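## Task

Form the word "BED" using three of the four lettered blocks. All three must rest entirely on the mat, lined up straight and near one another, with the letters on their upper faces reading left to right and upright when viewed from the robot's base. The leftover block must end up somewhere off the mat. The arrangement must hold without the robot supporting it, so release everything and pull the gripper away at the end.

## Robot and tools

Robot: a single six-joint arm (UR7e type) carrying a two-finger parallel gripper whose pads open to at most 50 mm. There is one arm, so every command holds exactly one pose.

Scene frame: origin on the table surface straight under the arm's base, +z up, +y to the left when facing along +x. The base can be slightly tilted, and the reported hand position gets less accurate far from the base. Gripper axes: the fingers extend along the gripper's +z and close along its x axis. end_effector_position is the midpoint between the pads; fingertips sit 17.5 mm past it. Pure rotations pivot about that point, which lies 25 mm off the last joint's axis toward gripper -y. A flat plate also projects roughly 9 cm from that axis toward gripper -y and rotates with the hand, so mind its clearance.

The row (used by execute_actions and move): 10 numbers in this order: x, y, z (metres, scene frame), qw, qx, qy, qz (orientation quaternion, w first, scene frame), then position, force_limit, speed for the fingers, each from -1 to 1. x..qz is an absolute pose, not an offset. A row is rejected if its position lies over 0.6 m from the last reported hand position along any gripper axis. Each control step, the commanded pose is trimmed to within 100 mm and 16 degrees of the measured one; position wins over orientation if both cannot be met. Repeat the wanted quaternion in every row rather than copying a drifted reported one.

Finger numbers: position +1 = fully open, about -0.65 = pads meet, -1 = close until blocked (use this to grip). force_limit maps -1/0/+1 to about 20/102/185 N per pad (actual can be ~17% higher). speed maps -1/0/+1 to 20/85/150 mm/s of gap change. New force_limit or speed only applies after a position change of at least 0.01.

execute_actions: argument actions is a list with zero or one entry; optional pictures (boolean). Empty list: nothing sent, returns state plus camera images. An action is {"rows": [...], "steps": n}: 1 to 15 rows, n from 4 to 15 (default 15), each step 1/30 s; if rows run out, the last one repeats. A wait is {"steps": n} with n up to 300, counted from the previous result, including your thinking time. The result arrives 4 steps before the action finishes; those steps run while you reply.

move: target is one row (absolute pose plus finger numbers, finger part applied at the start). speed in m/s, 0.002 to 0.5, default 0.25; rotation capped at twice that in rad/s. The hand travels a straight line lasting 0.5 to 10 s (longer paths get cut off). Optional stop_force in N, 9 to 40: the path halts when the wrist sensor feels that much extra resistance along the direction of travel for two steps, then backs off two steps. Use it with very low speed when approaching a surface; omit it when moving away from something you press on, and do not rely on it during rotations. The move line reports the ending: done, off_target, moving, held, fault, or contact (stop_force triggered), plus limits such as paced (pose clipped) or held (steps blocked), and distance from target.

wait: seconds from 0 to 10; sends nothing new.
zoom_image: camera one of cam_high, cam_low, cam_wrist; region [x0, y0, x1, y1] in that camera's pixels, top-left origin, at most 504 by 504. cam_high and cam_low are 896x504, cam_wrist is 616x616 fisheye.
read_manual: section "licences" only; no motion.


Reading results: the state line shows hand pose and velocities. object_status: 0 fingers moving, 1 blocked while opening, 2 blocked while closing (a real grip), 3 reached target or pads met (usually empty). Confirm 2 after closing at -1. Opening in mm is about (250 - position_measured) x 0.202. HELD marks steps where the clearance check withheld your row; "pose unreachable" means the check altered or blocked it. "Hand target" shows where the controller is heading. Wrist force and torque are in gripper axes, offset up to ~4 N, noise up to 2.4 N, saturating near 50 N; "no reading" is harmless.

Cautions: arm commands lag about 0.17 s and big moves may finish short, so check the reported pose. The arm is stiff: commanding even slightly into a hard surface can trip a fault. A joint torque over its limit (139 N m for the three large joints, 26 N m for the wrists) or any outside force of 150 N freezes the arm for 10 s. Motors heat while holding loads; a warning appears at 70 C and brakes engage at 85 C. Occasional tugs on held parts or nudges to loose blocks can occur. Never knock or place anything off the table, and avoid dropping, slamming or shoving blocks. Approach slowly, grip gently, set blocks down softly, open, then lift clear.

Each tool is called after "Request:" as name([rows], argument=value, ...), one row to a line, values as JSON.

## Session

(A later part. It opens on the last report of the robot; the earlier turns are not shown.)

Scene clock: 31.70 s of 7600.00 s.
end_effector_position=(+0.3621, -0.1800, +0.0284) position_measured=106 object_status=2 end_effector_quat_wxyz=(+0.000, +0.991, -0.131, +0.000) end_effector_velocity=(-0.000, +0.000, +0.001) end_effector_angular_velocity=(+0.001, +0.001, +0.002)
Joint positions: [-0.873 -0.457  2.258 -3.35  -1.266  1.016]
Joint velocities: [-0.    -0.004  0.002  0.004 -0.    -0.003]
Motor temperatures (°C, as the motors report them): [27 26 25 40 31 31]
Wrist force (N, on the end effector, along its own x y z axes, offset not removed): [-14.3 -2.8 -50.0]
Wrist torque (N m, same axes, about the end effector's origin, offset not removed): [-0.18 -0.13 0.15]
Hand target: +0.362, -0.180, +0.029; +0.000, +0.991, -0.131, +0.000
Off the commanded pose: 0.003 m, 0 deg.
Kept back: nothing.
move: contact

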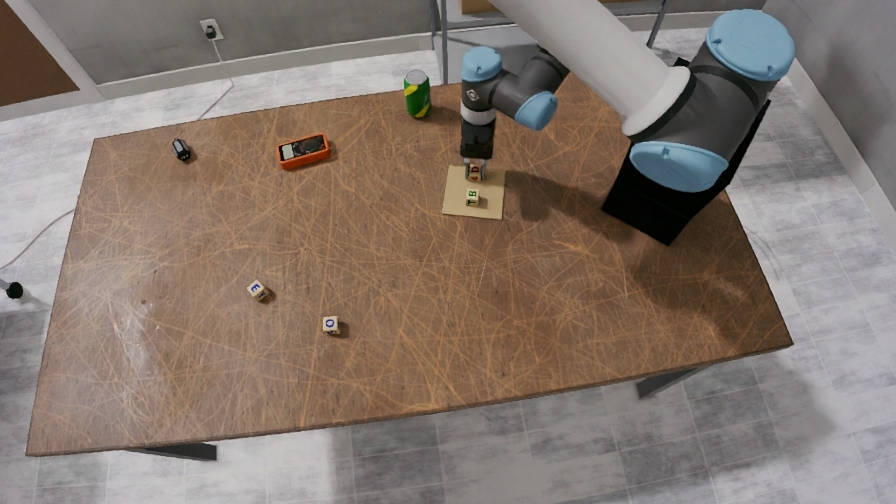

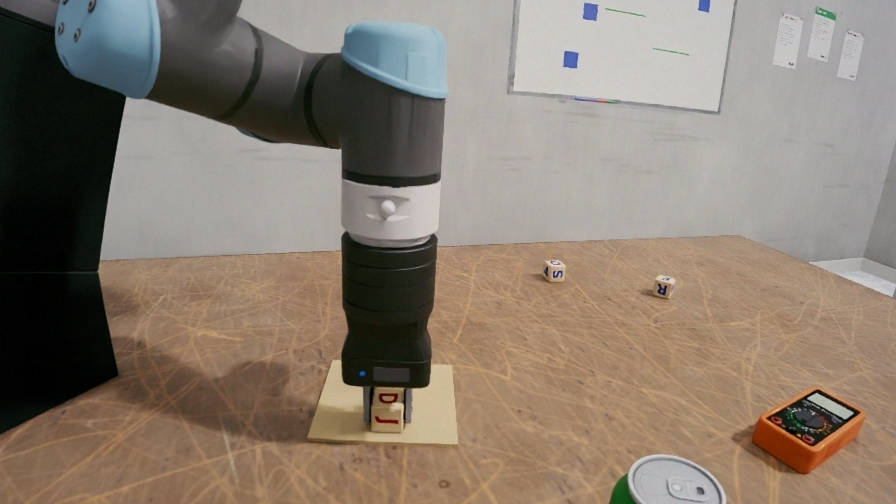

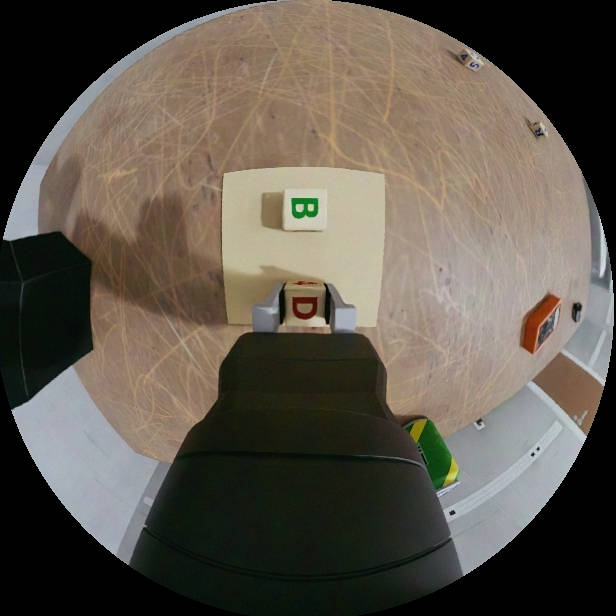

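Request:
move(target=[0.362,-0.18,0.029,0,0.991,-0.131,0,1,-0.6,0])

Request:
move(target=[0.362,-0.18,0.09,0,0.991,-0.131,0,1,-0.6,0])

Request:
move(target=[0.85,0.07,0.11,0,0.97,0.24,0,1,-0.6,0])

Scene clock: 32.63 s of 7600.00 s.
end_effector_position=(+0.3620, -0.1800, +0.0290) position_measured=3 object_status=3 end_effector_quat_wxyz=(-0.000, +0.991, -0.131, -0.000) end_effector_velocity=(-0.000, +0.001, -0.000) end_effector_angular_velocity=(+0.003, +0.000, -0.001)
Joint positions: [-0.873 -0.459  2.259 -3.349 -1.266  1.016]
Joint velocities: [-0.     0.     0.001  0.002  0.002  0.   ]
Motor temperatures (°C, as the motors report them): [27 26 25 40 31 31]
Wrist force (N, on the end effector, along its own x y z axes, offset not removed): [0.6 0.4 -1.3]
Wrist torque (N m, same axes, about the end effector's origin, offset not removed): [-0.06 0.10 0.01]
Hand target: +0.362, -0.180, +0.029; -0.000, +0.991, -0.131, +0.000
Off the commanded pose: 0.000 m, 0 deg.
Kept back: nothing.
move: done

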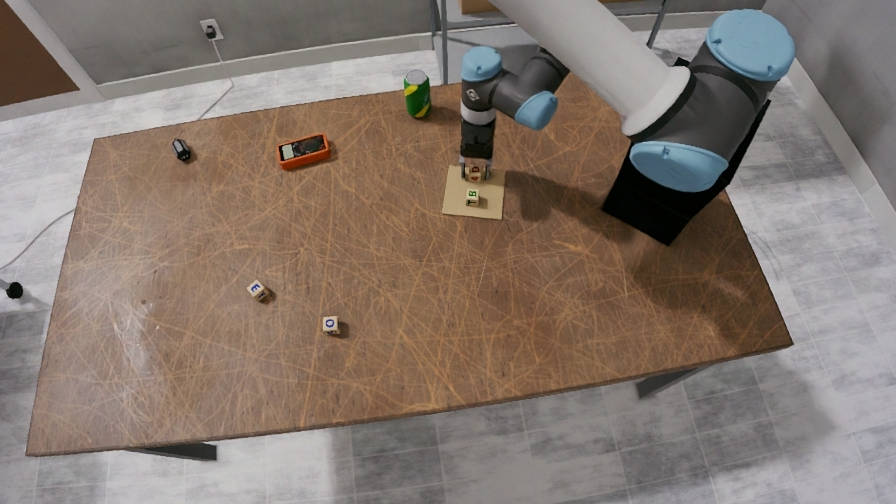

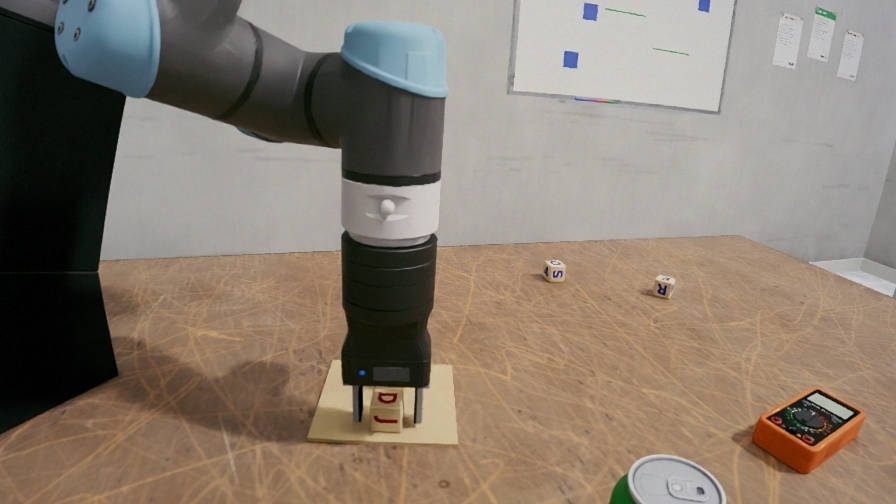

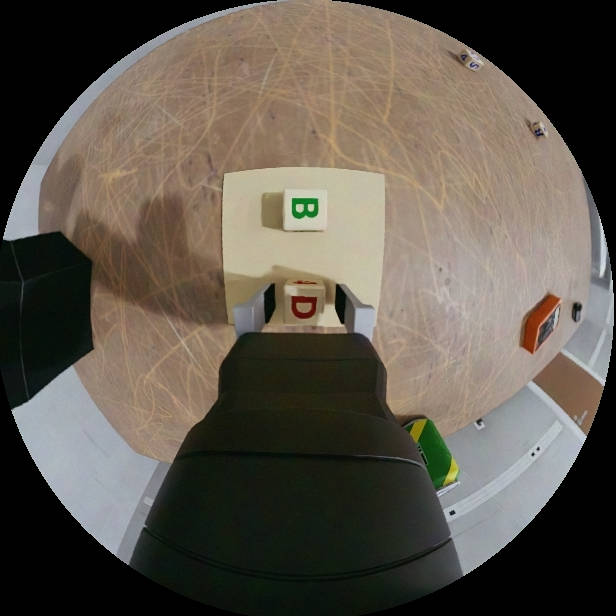

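Scene clock: 33.53 s of 7600.00 s.
end_effector_position=(+0.3620, -0.1800, +0.0899) position_measured=3 object_status=3 end_effector_quat_wxyz=(-0.000, +0.991, -0.131, +0.000) end_effector_velocity=(-0.000, +0.001, +0.001) end_effector_angular_velocity=(+0.002, +0.001, -0.000)
Joint positions: [-0.92  -0.642  2.349 -3.241 -1.267  0.967]
Joint velocities: [-0.001 -0.004  0.002  0.005  0.001 -0.002]
Motor temperatures (°C, as the motors report them): [27 26 25 40 31 31]
Wrist force (N, on the end effector, along its own x y z axes, offset not removed): [-1.0 1.9 -2.3]
Wrist torque (N m, same axes, about the end effector's origin, offset not removed): [0.01 0.31 0.08]
Hand target: +0.362, -0.180, +0.090; -0.000, +0.991, -0.131, +0.000
Off the commanded pose: 0.000 m, 0 deg.
Kept back: nothing.
move: done

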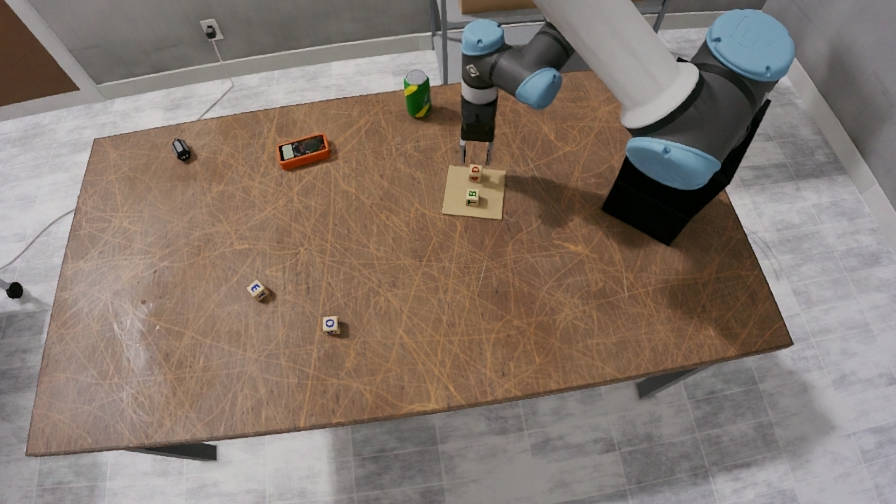

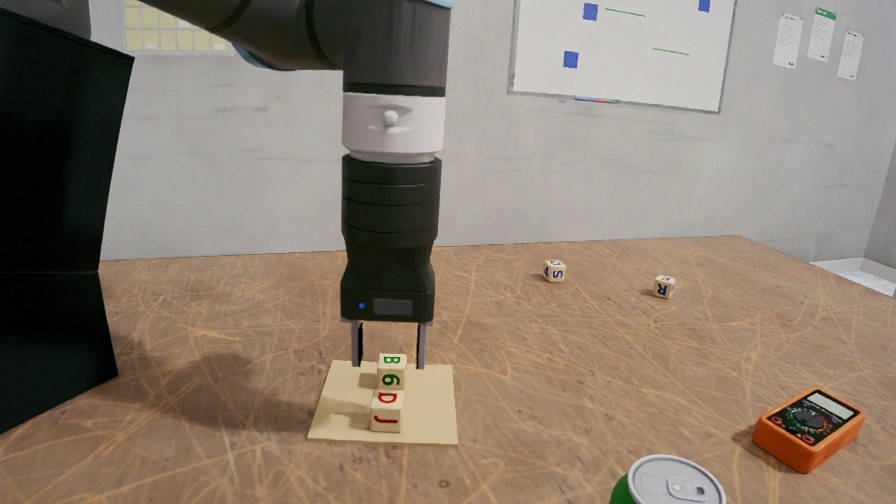

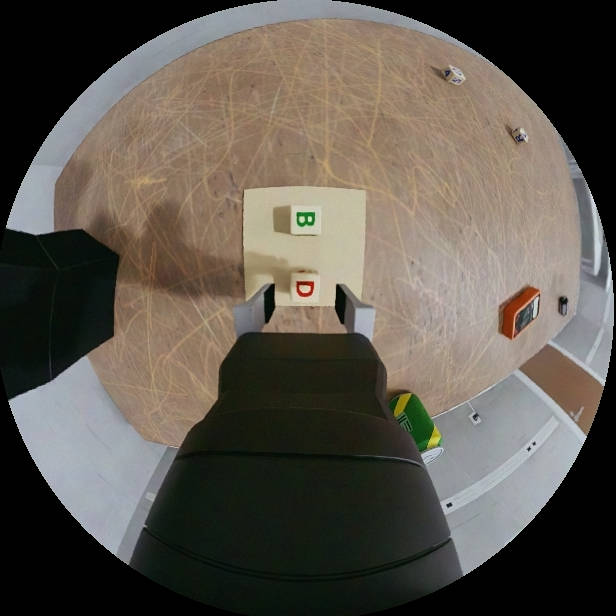

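Scene clock: 36.33 s of 7600.00 s.
end_effector_position=(+0.8496, +0.0703, +0.1099) position_measured=3 object_status=3 end_effector_quat_wxyz=(+0.000, +0.971, +0.240, +0.000) end_effector_velocity=(+0.001, +0.000, -0.000) end_effector_angular_velocity=(-0.000, +0.002, +0.001)
Joint positions: [-0.191 -0.477  0.933 -2.206 -1.323  0.977]
Joint velocities: [ 0.001  0.004 -0.011  0.009 -0.001 -0.001]
Motor temperatures (°C, as the motors report them): [27 26 25 40 31 31]
Wrist force (N, on the end effector, along its own x y z axes, offset not removed): [-0.4 1.6 -0.4]
Wrist torque (N m, same axes, about the end effector's origin, offset not removed): [0.08 0.08 0.07]
Hand target: +0.850, +0.070, +0.110; +0.000, +0.971, +0.240, -0.000
Off the commanded pose: 0.000 m, 0 deg.
Kept back: nothing.
move: done

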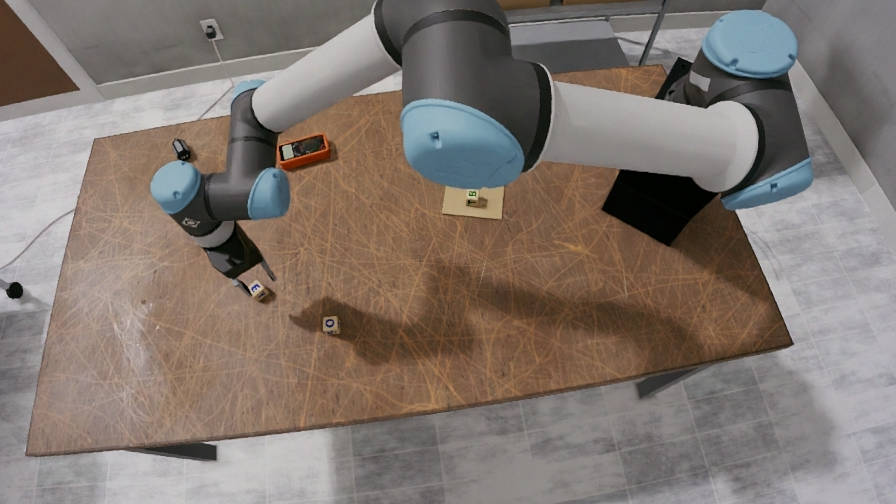

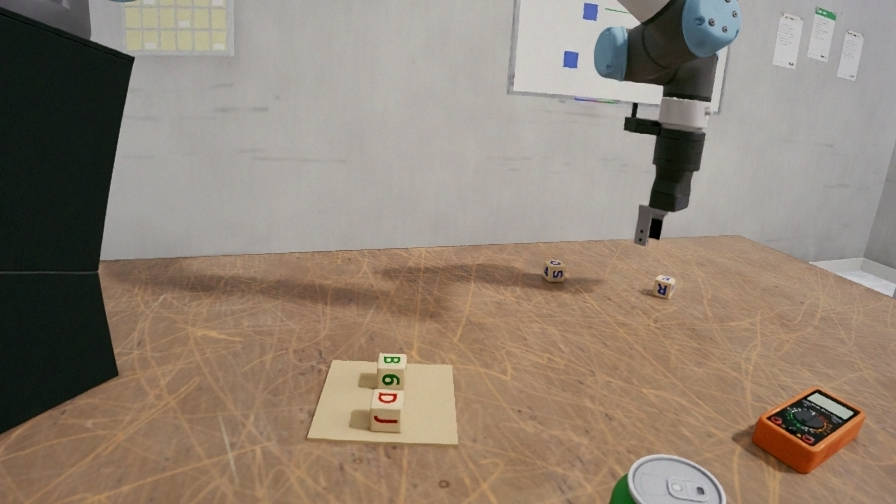

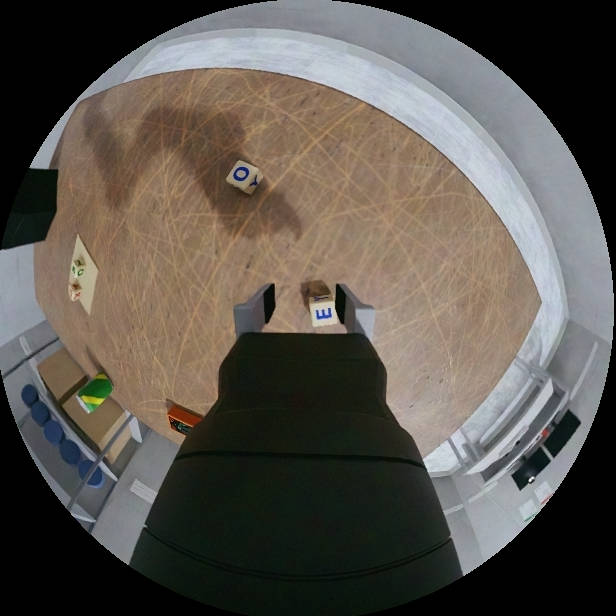

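Request:
move(target=[0.884,0.048,0.075,0,0.309,-0.951,0,1,-0.6,0], speed=0.4)

Request:
zoom_image(camera="cam_wrist", region=[220,220,400,350])

Scene clock: 40.87 s of 7600.00 s.
end_effector_position=(+0.8840, +0.0480, +0.0750) position_measured=3 object_status=3 end_effector_quat_wxyz=(+0.000, -0.309, +0.951, +0.000) end_effector_velocity=(+0.000, -0.000, -0.000) end_effector_angular_velocity=(-0.001, -0.000, -0.007)
Joint positions: [-0.157 -0.396  0.842 -2.205 -1.329  4.009]
Joint velocities: [ 0.     0.001 -0.003  0.002 -0.001  0.007]
Motor temperatures (°C, as the motors report them): [27 26 25 40 31 31]
Wrist force (N, on the end effector, along its own x y z axes, offset not removed): [-1.5 1.7 -3.3]
Wrist torque (N m, same axes, about the end effector's origin, offset not removed): [0.10 0.34 0.05]
Hand target: +0.884, +0.048, +0.075; +0.000, -0.309, +0.951, -0.000
Off the commanded pose: 0.000 m, 0 deg.
Kept back: nothing.
move: done

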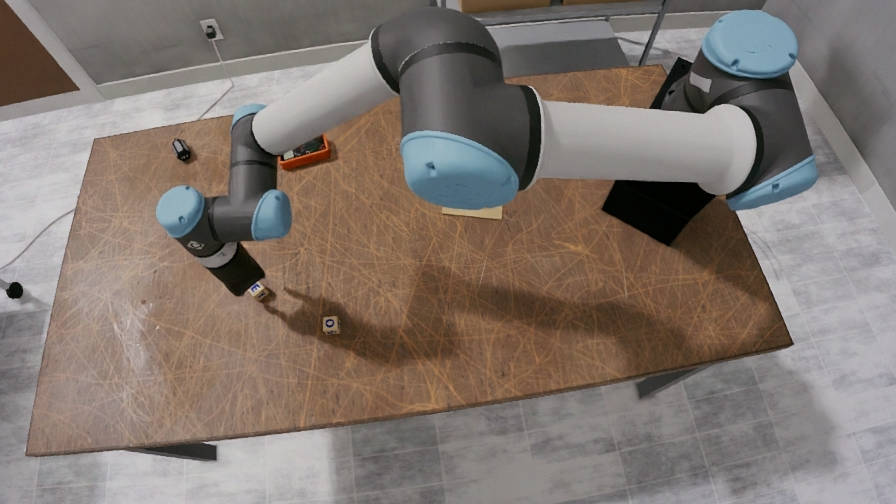

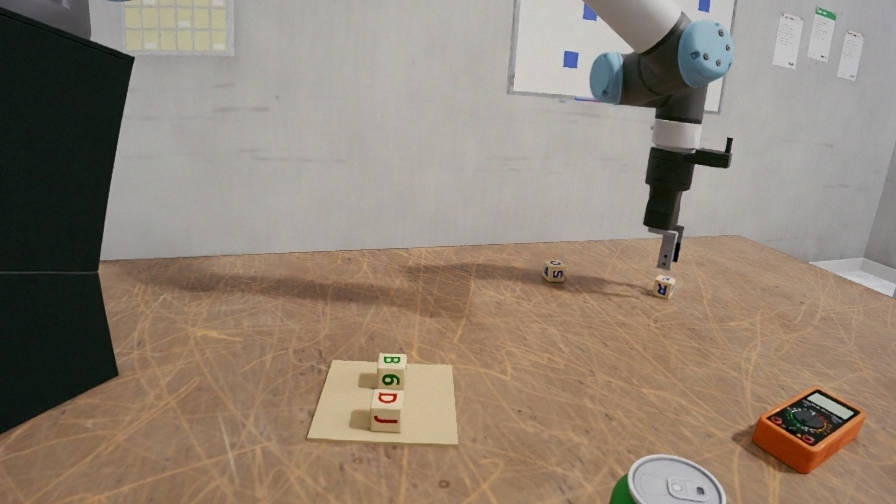

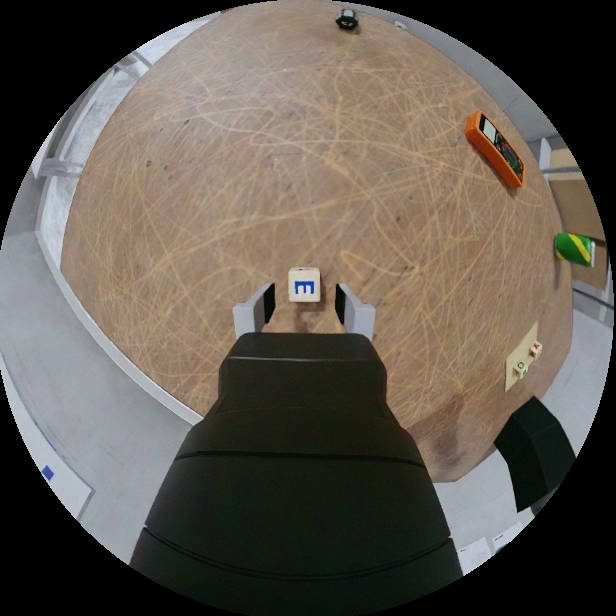

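Region (220, 220, 400, 350) of cam_wrist's 616x616 image, scaled by 2.800, with more detail than that image has.

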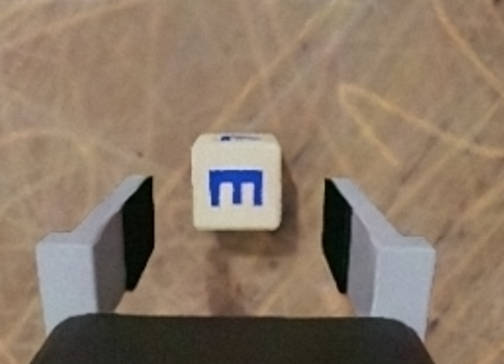

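Request:
move(target=[0.887,0.046,0.027,0,0.309,-0.951,0,1,-0.6,0], speed=0.06, stop_force=12)

Request:
move(target=[0.887,0.046,0.027,0,0.309,-0.951,0,-1,-0.6,0])

Request:
move(target=[0.87,0.04,0.09,0,0.309,-0.951,0,-1,-0.6,0])

Request:
move(target=[0.371,-0.146,0.085,0,0.991,-0.131,0,-1,-0.6,0], speed=0.35)

Scene clock: 42.27 s of 7600.00 s.
end_effector_position=(+0.8871, +0.0460, +0.0271) position_measured=3 object_status=3 end_effector_quat_wxyz=(+0.000, -0.309, +0.951, -0.000) end_effector_velocity=(+0.000, -0.001, -0.001) end_effector_angular_velocity=(-0.001, +0.002, -0.001)
Joint positions: [-0.145 -0.29   0.746 -2.218 -1.331  4.021]
Joint velocities: [ 0.     0.004 -0.006  0.003 -0.001  0.   ]
Motor temperatures (°C, as the motors report them): [27 26 25 40 31 31]
Wrist force (N, on the end effector, along its own x y z axes, offset not removed): [-1.2 1.7 -1.5]
Wrist torque (N m, same axes, about the end effector's origin, offset not removed): [0.08 0.44 0.07]
Hand target: +0.887, +0.046, +0.027; +0.000, -0.309, +0.951, -0.000
Off the commanded pose: 0.000 m, 0 deg.
Kept back: nothing.
move: done

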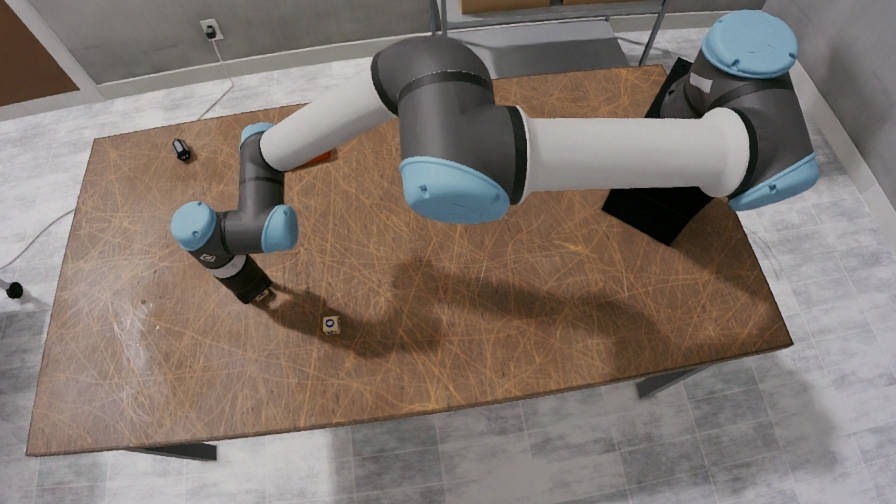

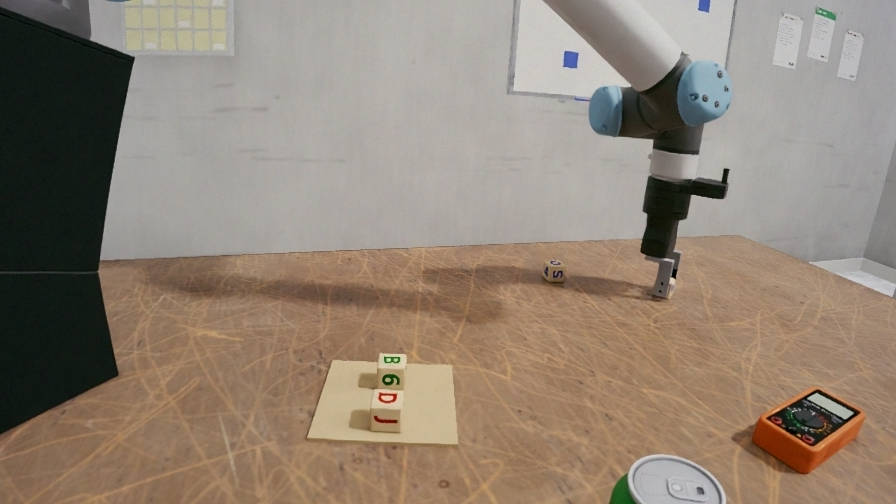

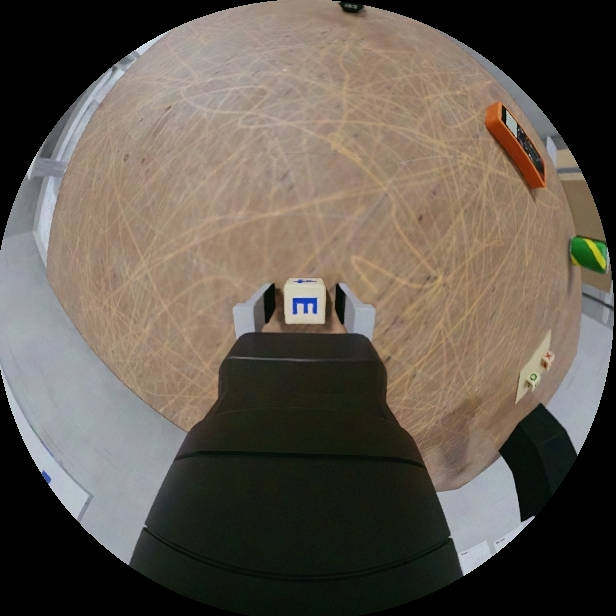

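Scene clock: 42.97 s of 7600.00 s.
end_effector_position=(+0.8870, +0.0460, +0.0270) position_measured=106 object_status=2 end_effector_quat_wxyz=(+0.000, -0.309, +0.951, -0.000) end_effector_velocity=(-0.000, -0.000, -0.001) end_effector_angular_velocity=(-0.001, +0.000, +0.000)
Joint positions: [-0.145 -0.29   0.746 -2.218 -1.331  4.021]
Joint velocities: [-0.     0.001 -0.    -0.001 -0.001 -0.   ]
Motor temperatures (°C, as the motors report them): [27 26 25 40 31 31]
Wrist force (N, on the end effector, along its own x y z axes, offset not removed): [0.4 2.7 -5.3]
Wrist torque (N m, same axes, about the end effector's origin, offset not removed): [0.17 0.06 0.07]
Hand target: +0.887, +0.046, +0.027; +0.000, -0.309, +0.951, -0.000
Off the commanded pose: 0.000 m, 0 deg.
Kept back: nothing.
move: done

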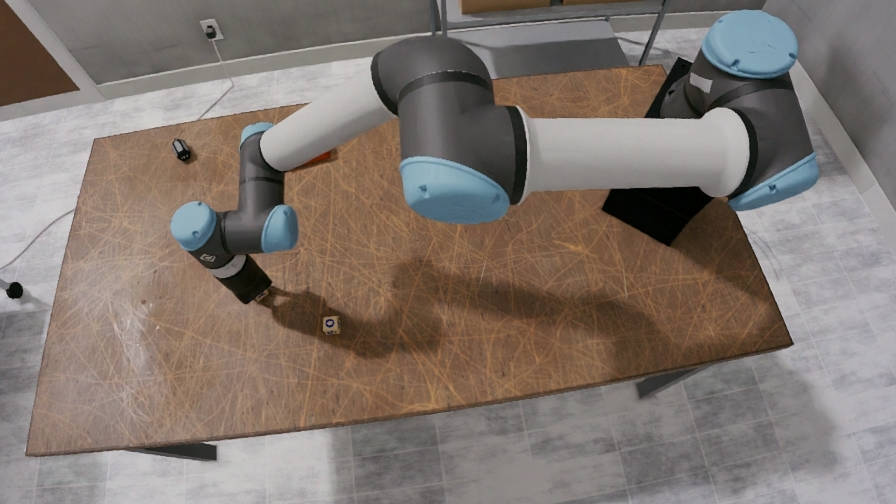

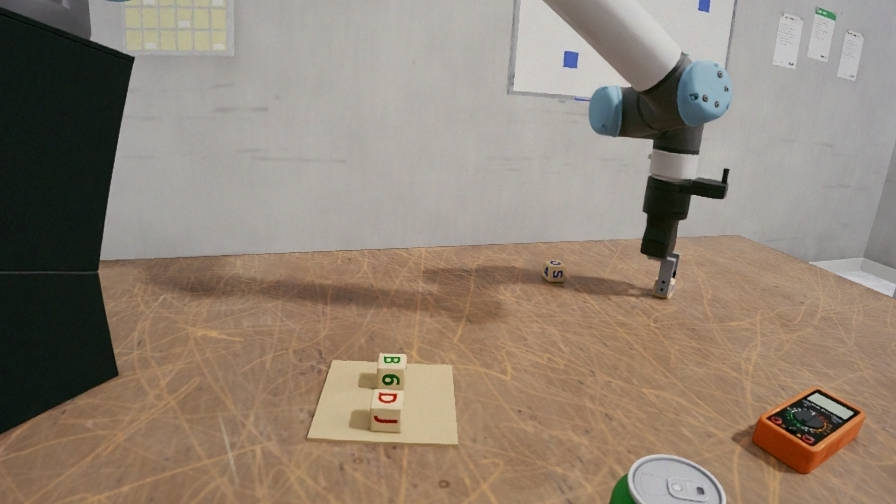

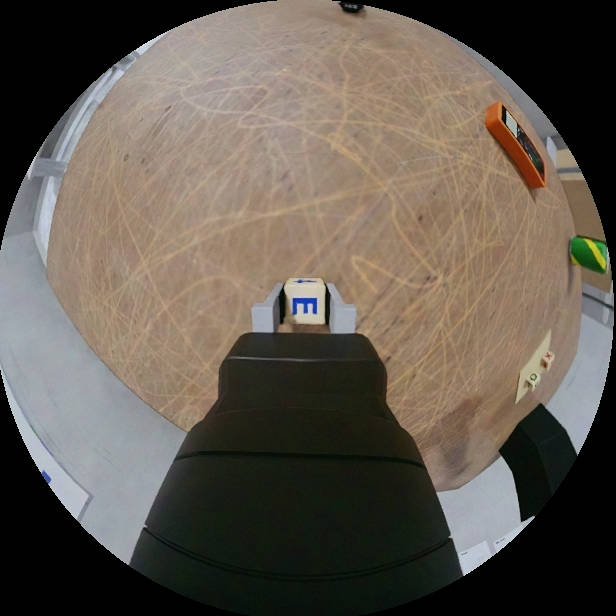

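Scene clock: 43.87 s of 7600.00 s.
end_effector_position=(+0.8700, +0.0400, +0.0899) position_measured=106 object_status=2 end_effector_quat_wxyz=(-0.000, -0.309, +0.951, +0.000) end_effector_velocity=(-0.000, -0.001, +0.001) end_effector_angular_velocity=(-0.001, -0.002, -0.000)
Joint positions: [-0.172 -0.456  0.941 -2.24  -1.326  3.994]
Joint velocities: [-0.001 -0.003  0.005 -0.003 -0.001 -0.   ]
Motor temperatures (°C, as the motors report them): [27 26 25 40 31 31]
Wrist force (N, on the end effector, along its own x y z axes, offset not removed): [-0.3 0.2 -1.0]
Wrist torque (N m, same axes, about the end effector's origin, offset not removed): [-0.07 0.21 0.08]
Hand target: +0.870, +0.040, +0.090; -0.000, -0.309, +0.951, +0.000
Off the commanded pose: 0.000 m, 0 deg.
Kept back: nothing.
move: done

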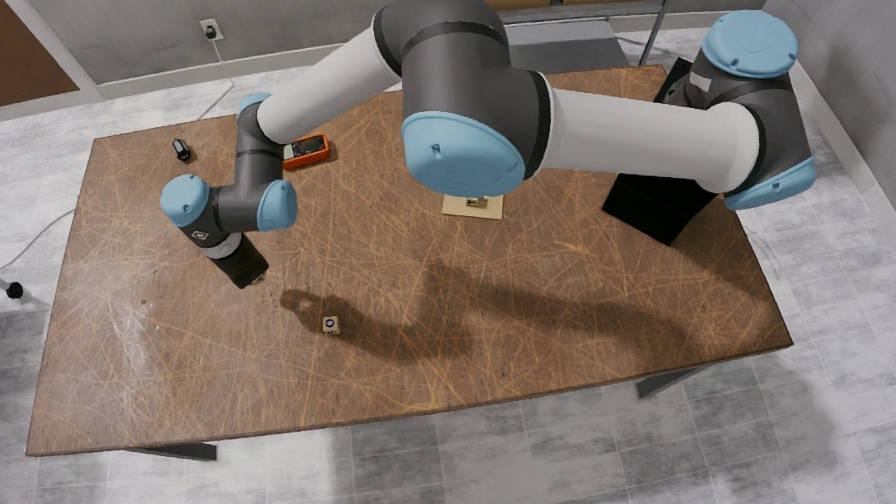

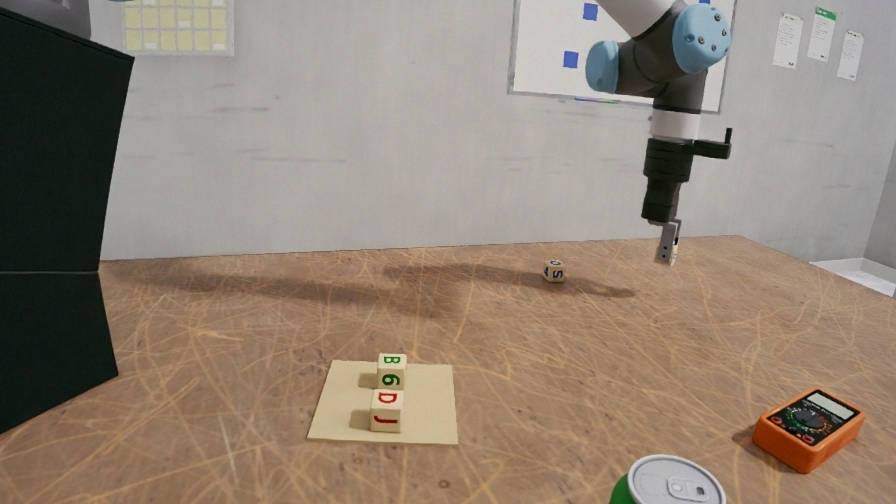

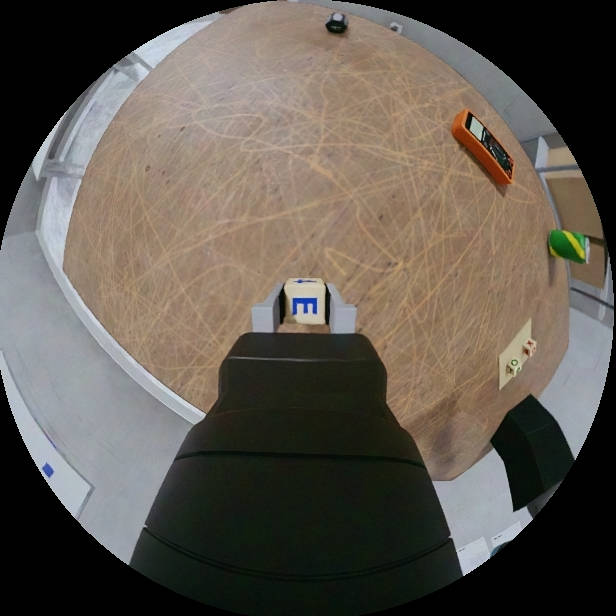

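Scene clock: 47.63 s of 7600.00 s.
end_effector_position=(+0.3713, -0.1463, +0.0851) position_measured=106 object_status=2 end_effector_quat_wxyz=(-0.000, +0.991, -0.131, -0.000) end_effector_velocity=(-0.001, -0.001, +0.000) end_effector_angular_velocity=(+0.001, -0.002, +0.006)
Joint positions: [-0.843 -0.646  2.371 -3.283 -1.266  1.048]
Joint velocities: [-0.004  0.001  0.002 -0.002  0.002 -0.01 ]
Motor temperatures (°C, as the motors report them): [27 26 25 40 31 31]
Wrist force (N, on the end effector, along its own x y z axes, offset not removed): [0.1 1.2 -2.4]
Wrist torque (N m, same axes, about the end effector's origin, offset not removed): [0.01 0.12 0.01]
Hand target: +0.371, -0.146, +0.085; -0.000, +0.991, -0.131, -0.000
Off the commanded pose: 0.000 m, 0 deg.
Kept back: nothing.
move: done

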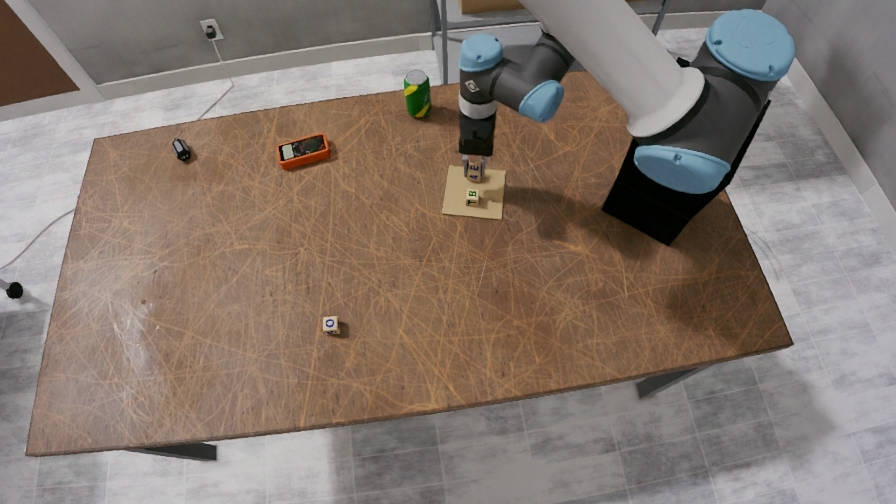

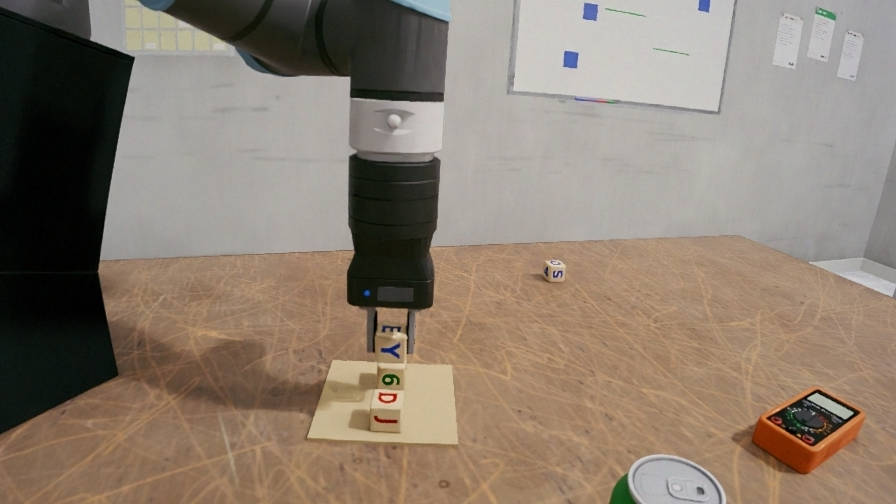

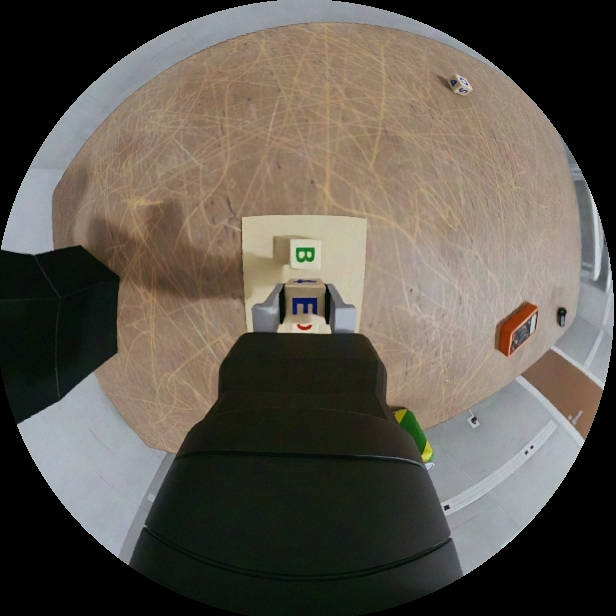

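E sits ~1.5 mm toward B in the grip; compensate.

Request:
move(target=[0.3707,-0.1472,0.034,0,0.991,-0.131,0,-1,-0.6,0], speed=0.05, stop_force=10)

Request:
move(target=[0.3707,-0.1472,0.026,0,0.991,-0.131,0,-1,-0.6,0], speed=0.003, stop_force=9)

Scene clock: 49.27 s of 7600.00 s.
end_effector_position=(+0.3707, -0.1472, +0.0341) position_measured=106 object_status=2 end_effector_quat_wxyz=(-0.000, +0.991, -0.131, +0.000) end_effector_velocity=(-0.000, -0.000, -0.001) end_effector_angular_velocity=(-0.001, -0.001, -0.001)
Joint positions: [-0.805 -0.489  2.294 -3.376 -1.265  1.088]
Joint velocities: [ 0.001  0.004 -0.001 -0.004  0.     0.002]
Motor temperatures (°C, as the motors report them): [27 26 25 40 31 31]
Wrist force (N, on the end effector, along its own x y z axes, offset not removed): [1.7 0.1 -1.3]
Wrist torque (N m, same axes, about the end effector's origin, offset not removed): [-0.11 -0.17 0.11]
Hand target: +0.371, -0.147, +0.034; +0.000, +0.991, -0.131, +0.000
Off the commanded pose: 0.000 m, 0 deg.
Kept back: nothing.
move: done

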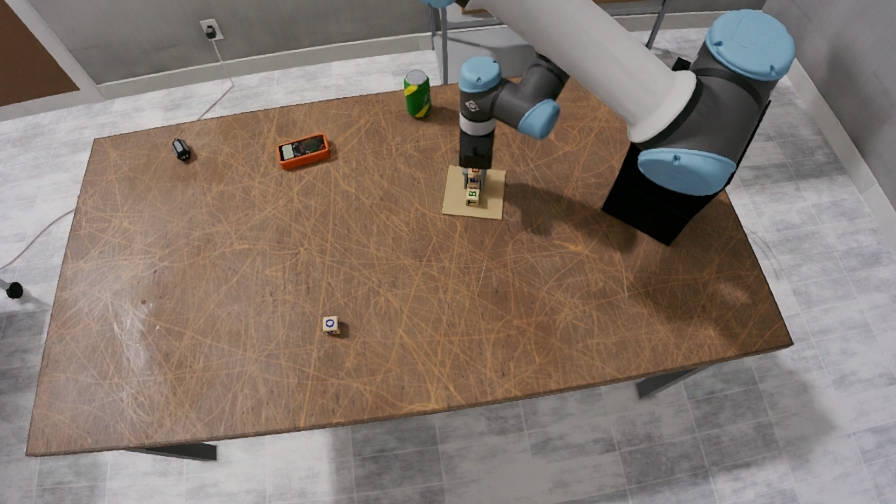

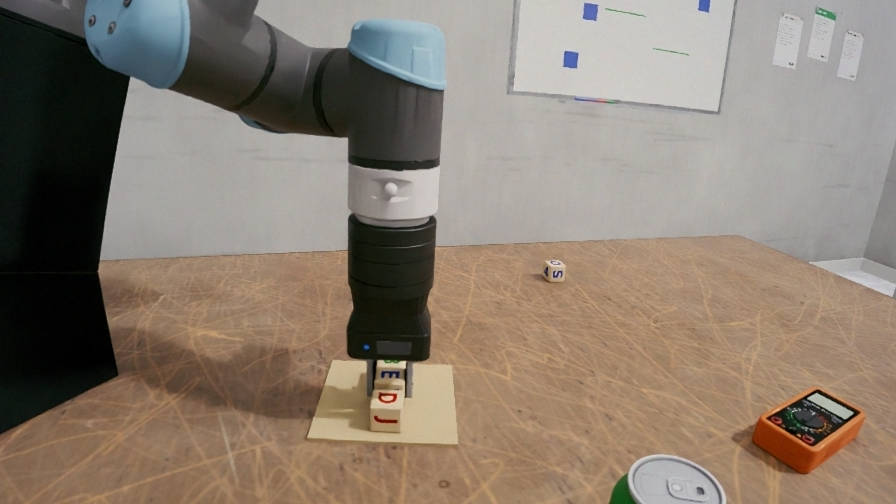

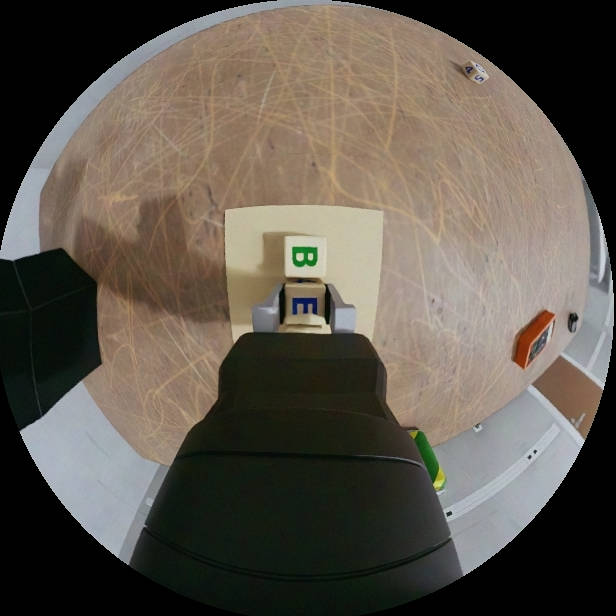

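Scene clock: 51.03 s of 7600.00 s.
end_effector_position=(+0.3708, -0.1473, +0.0299) position_measured=106 object_status=2 end_effector_quat_wxyz=(+0.000, +0.991, -0.131, +0.000) end_effector_velocity=(+0.000, +0.000, +0.001) end_effector_angular_velocity=(-0.001, -0.001, +0.002)
Joint positions: [-0.801 -0.477  2.287 -3.382 -1.265  1.091]
Joint velocities: [-0.    -0.002  0.001 -0.    -0.    -0.002]
Motor temperatures (°C, as the motors report them): [27 26 25 40 31 31]
Wrist force (N, on the end effector, along its own x y z axes, offset not removed): [-11.7 -1.2 -33.7]
Wrist torque (N m, same axes, about the end effector's origin, offset not removed): [0.02 0.11 0.17]
Hand target: +0.371, -0.147, +0.030; -0.000, +0.991, -0.131, +0.000
Off the commanded pose: 0.004 m, 0 deg.
Kept back: nothing.
move: contact

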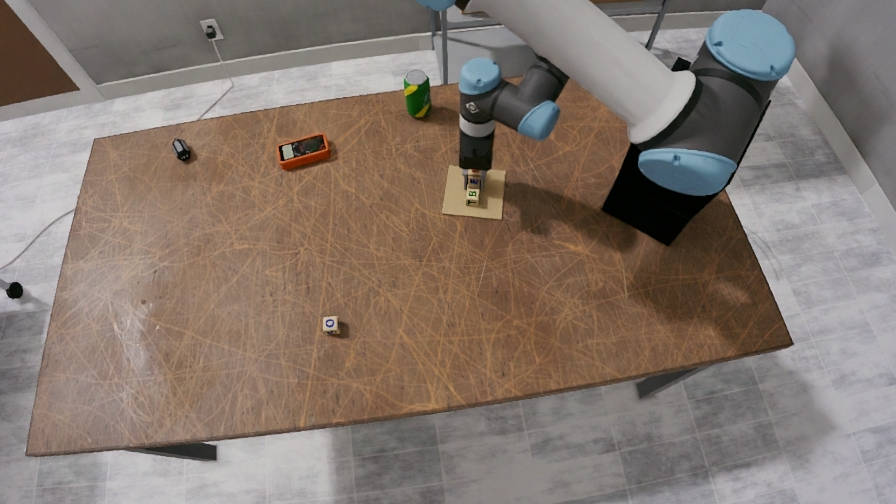

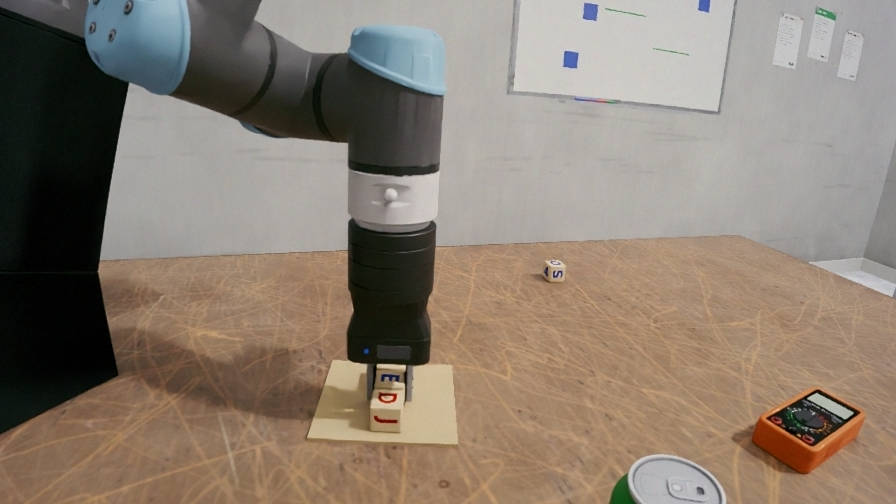

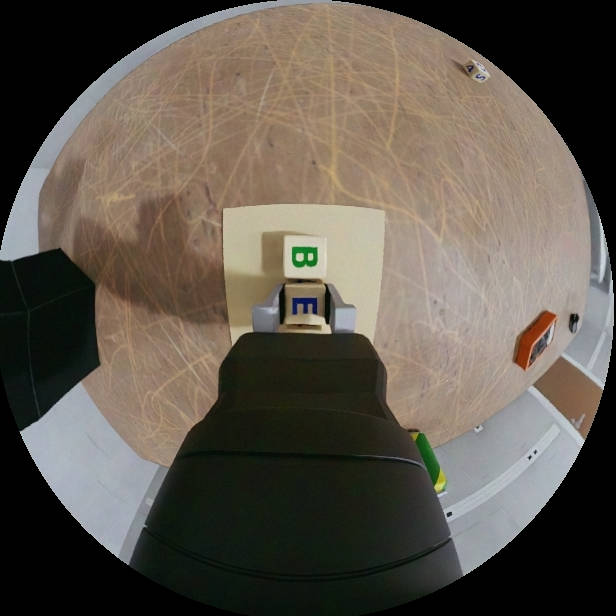

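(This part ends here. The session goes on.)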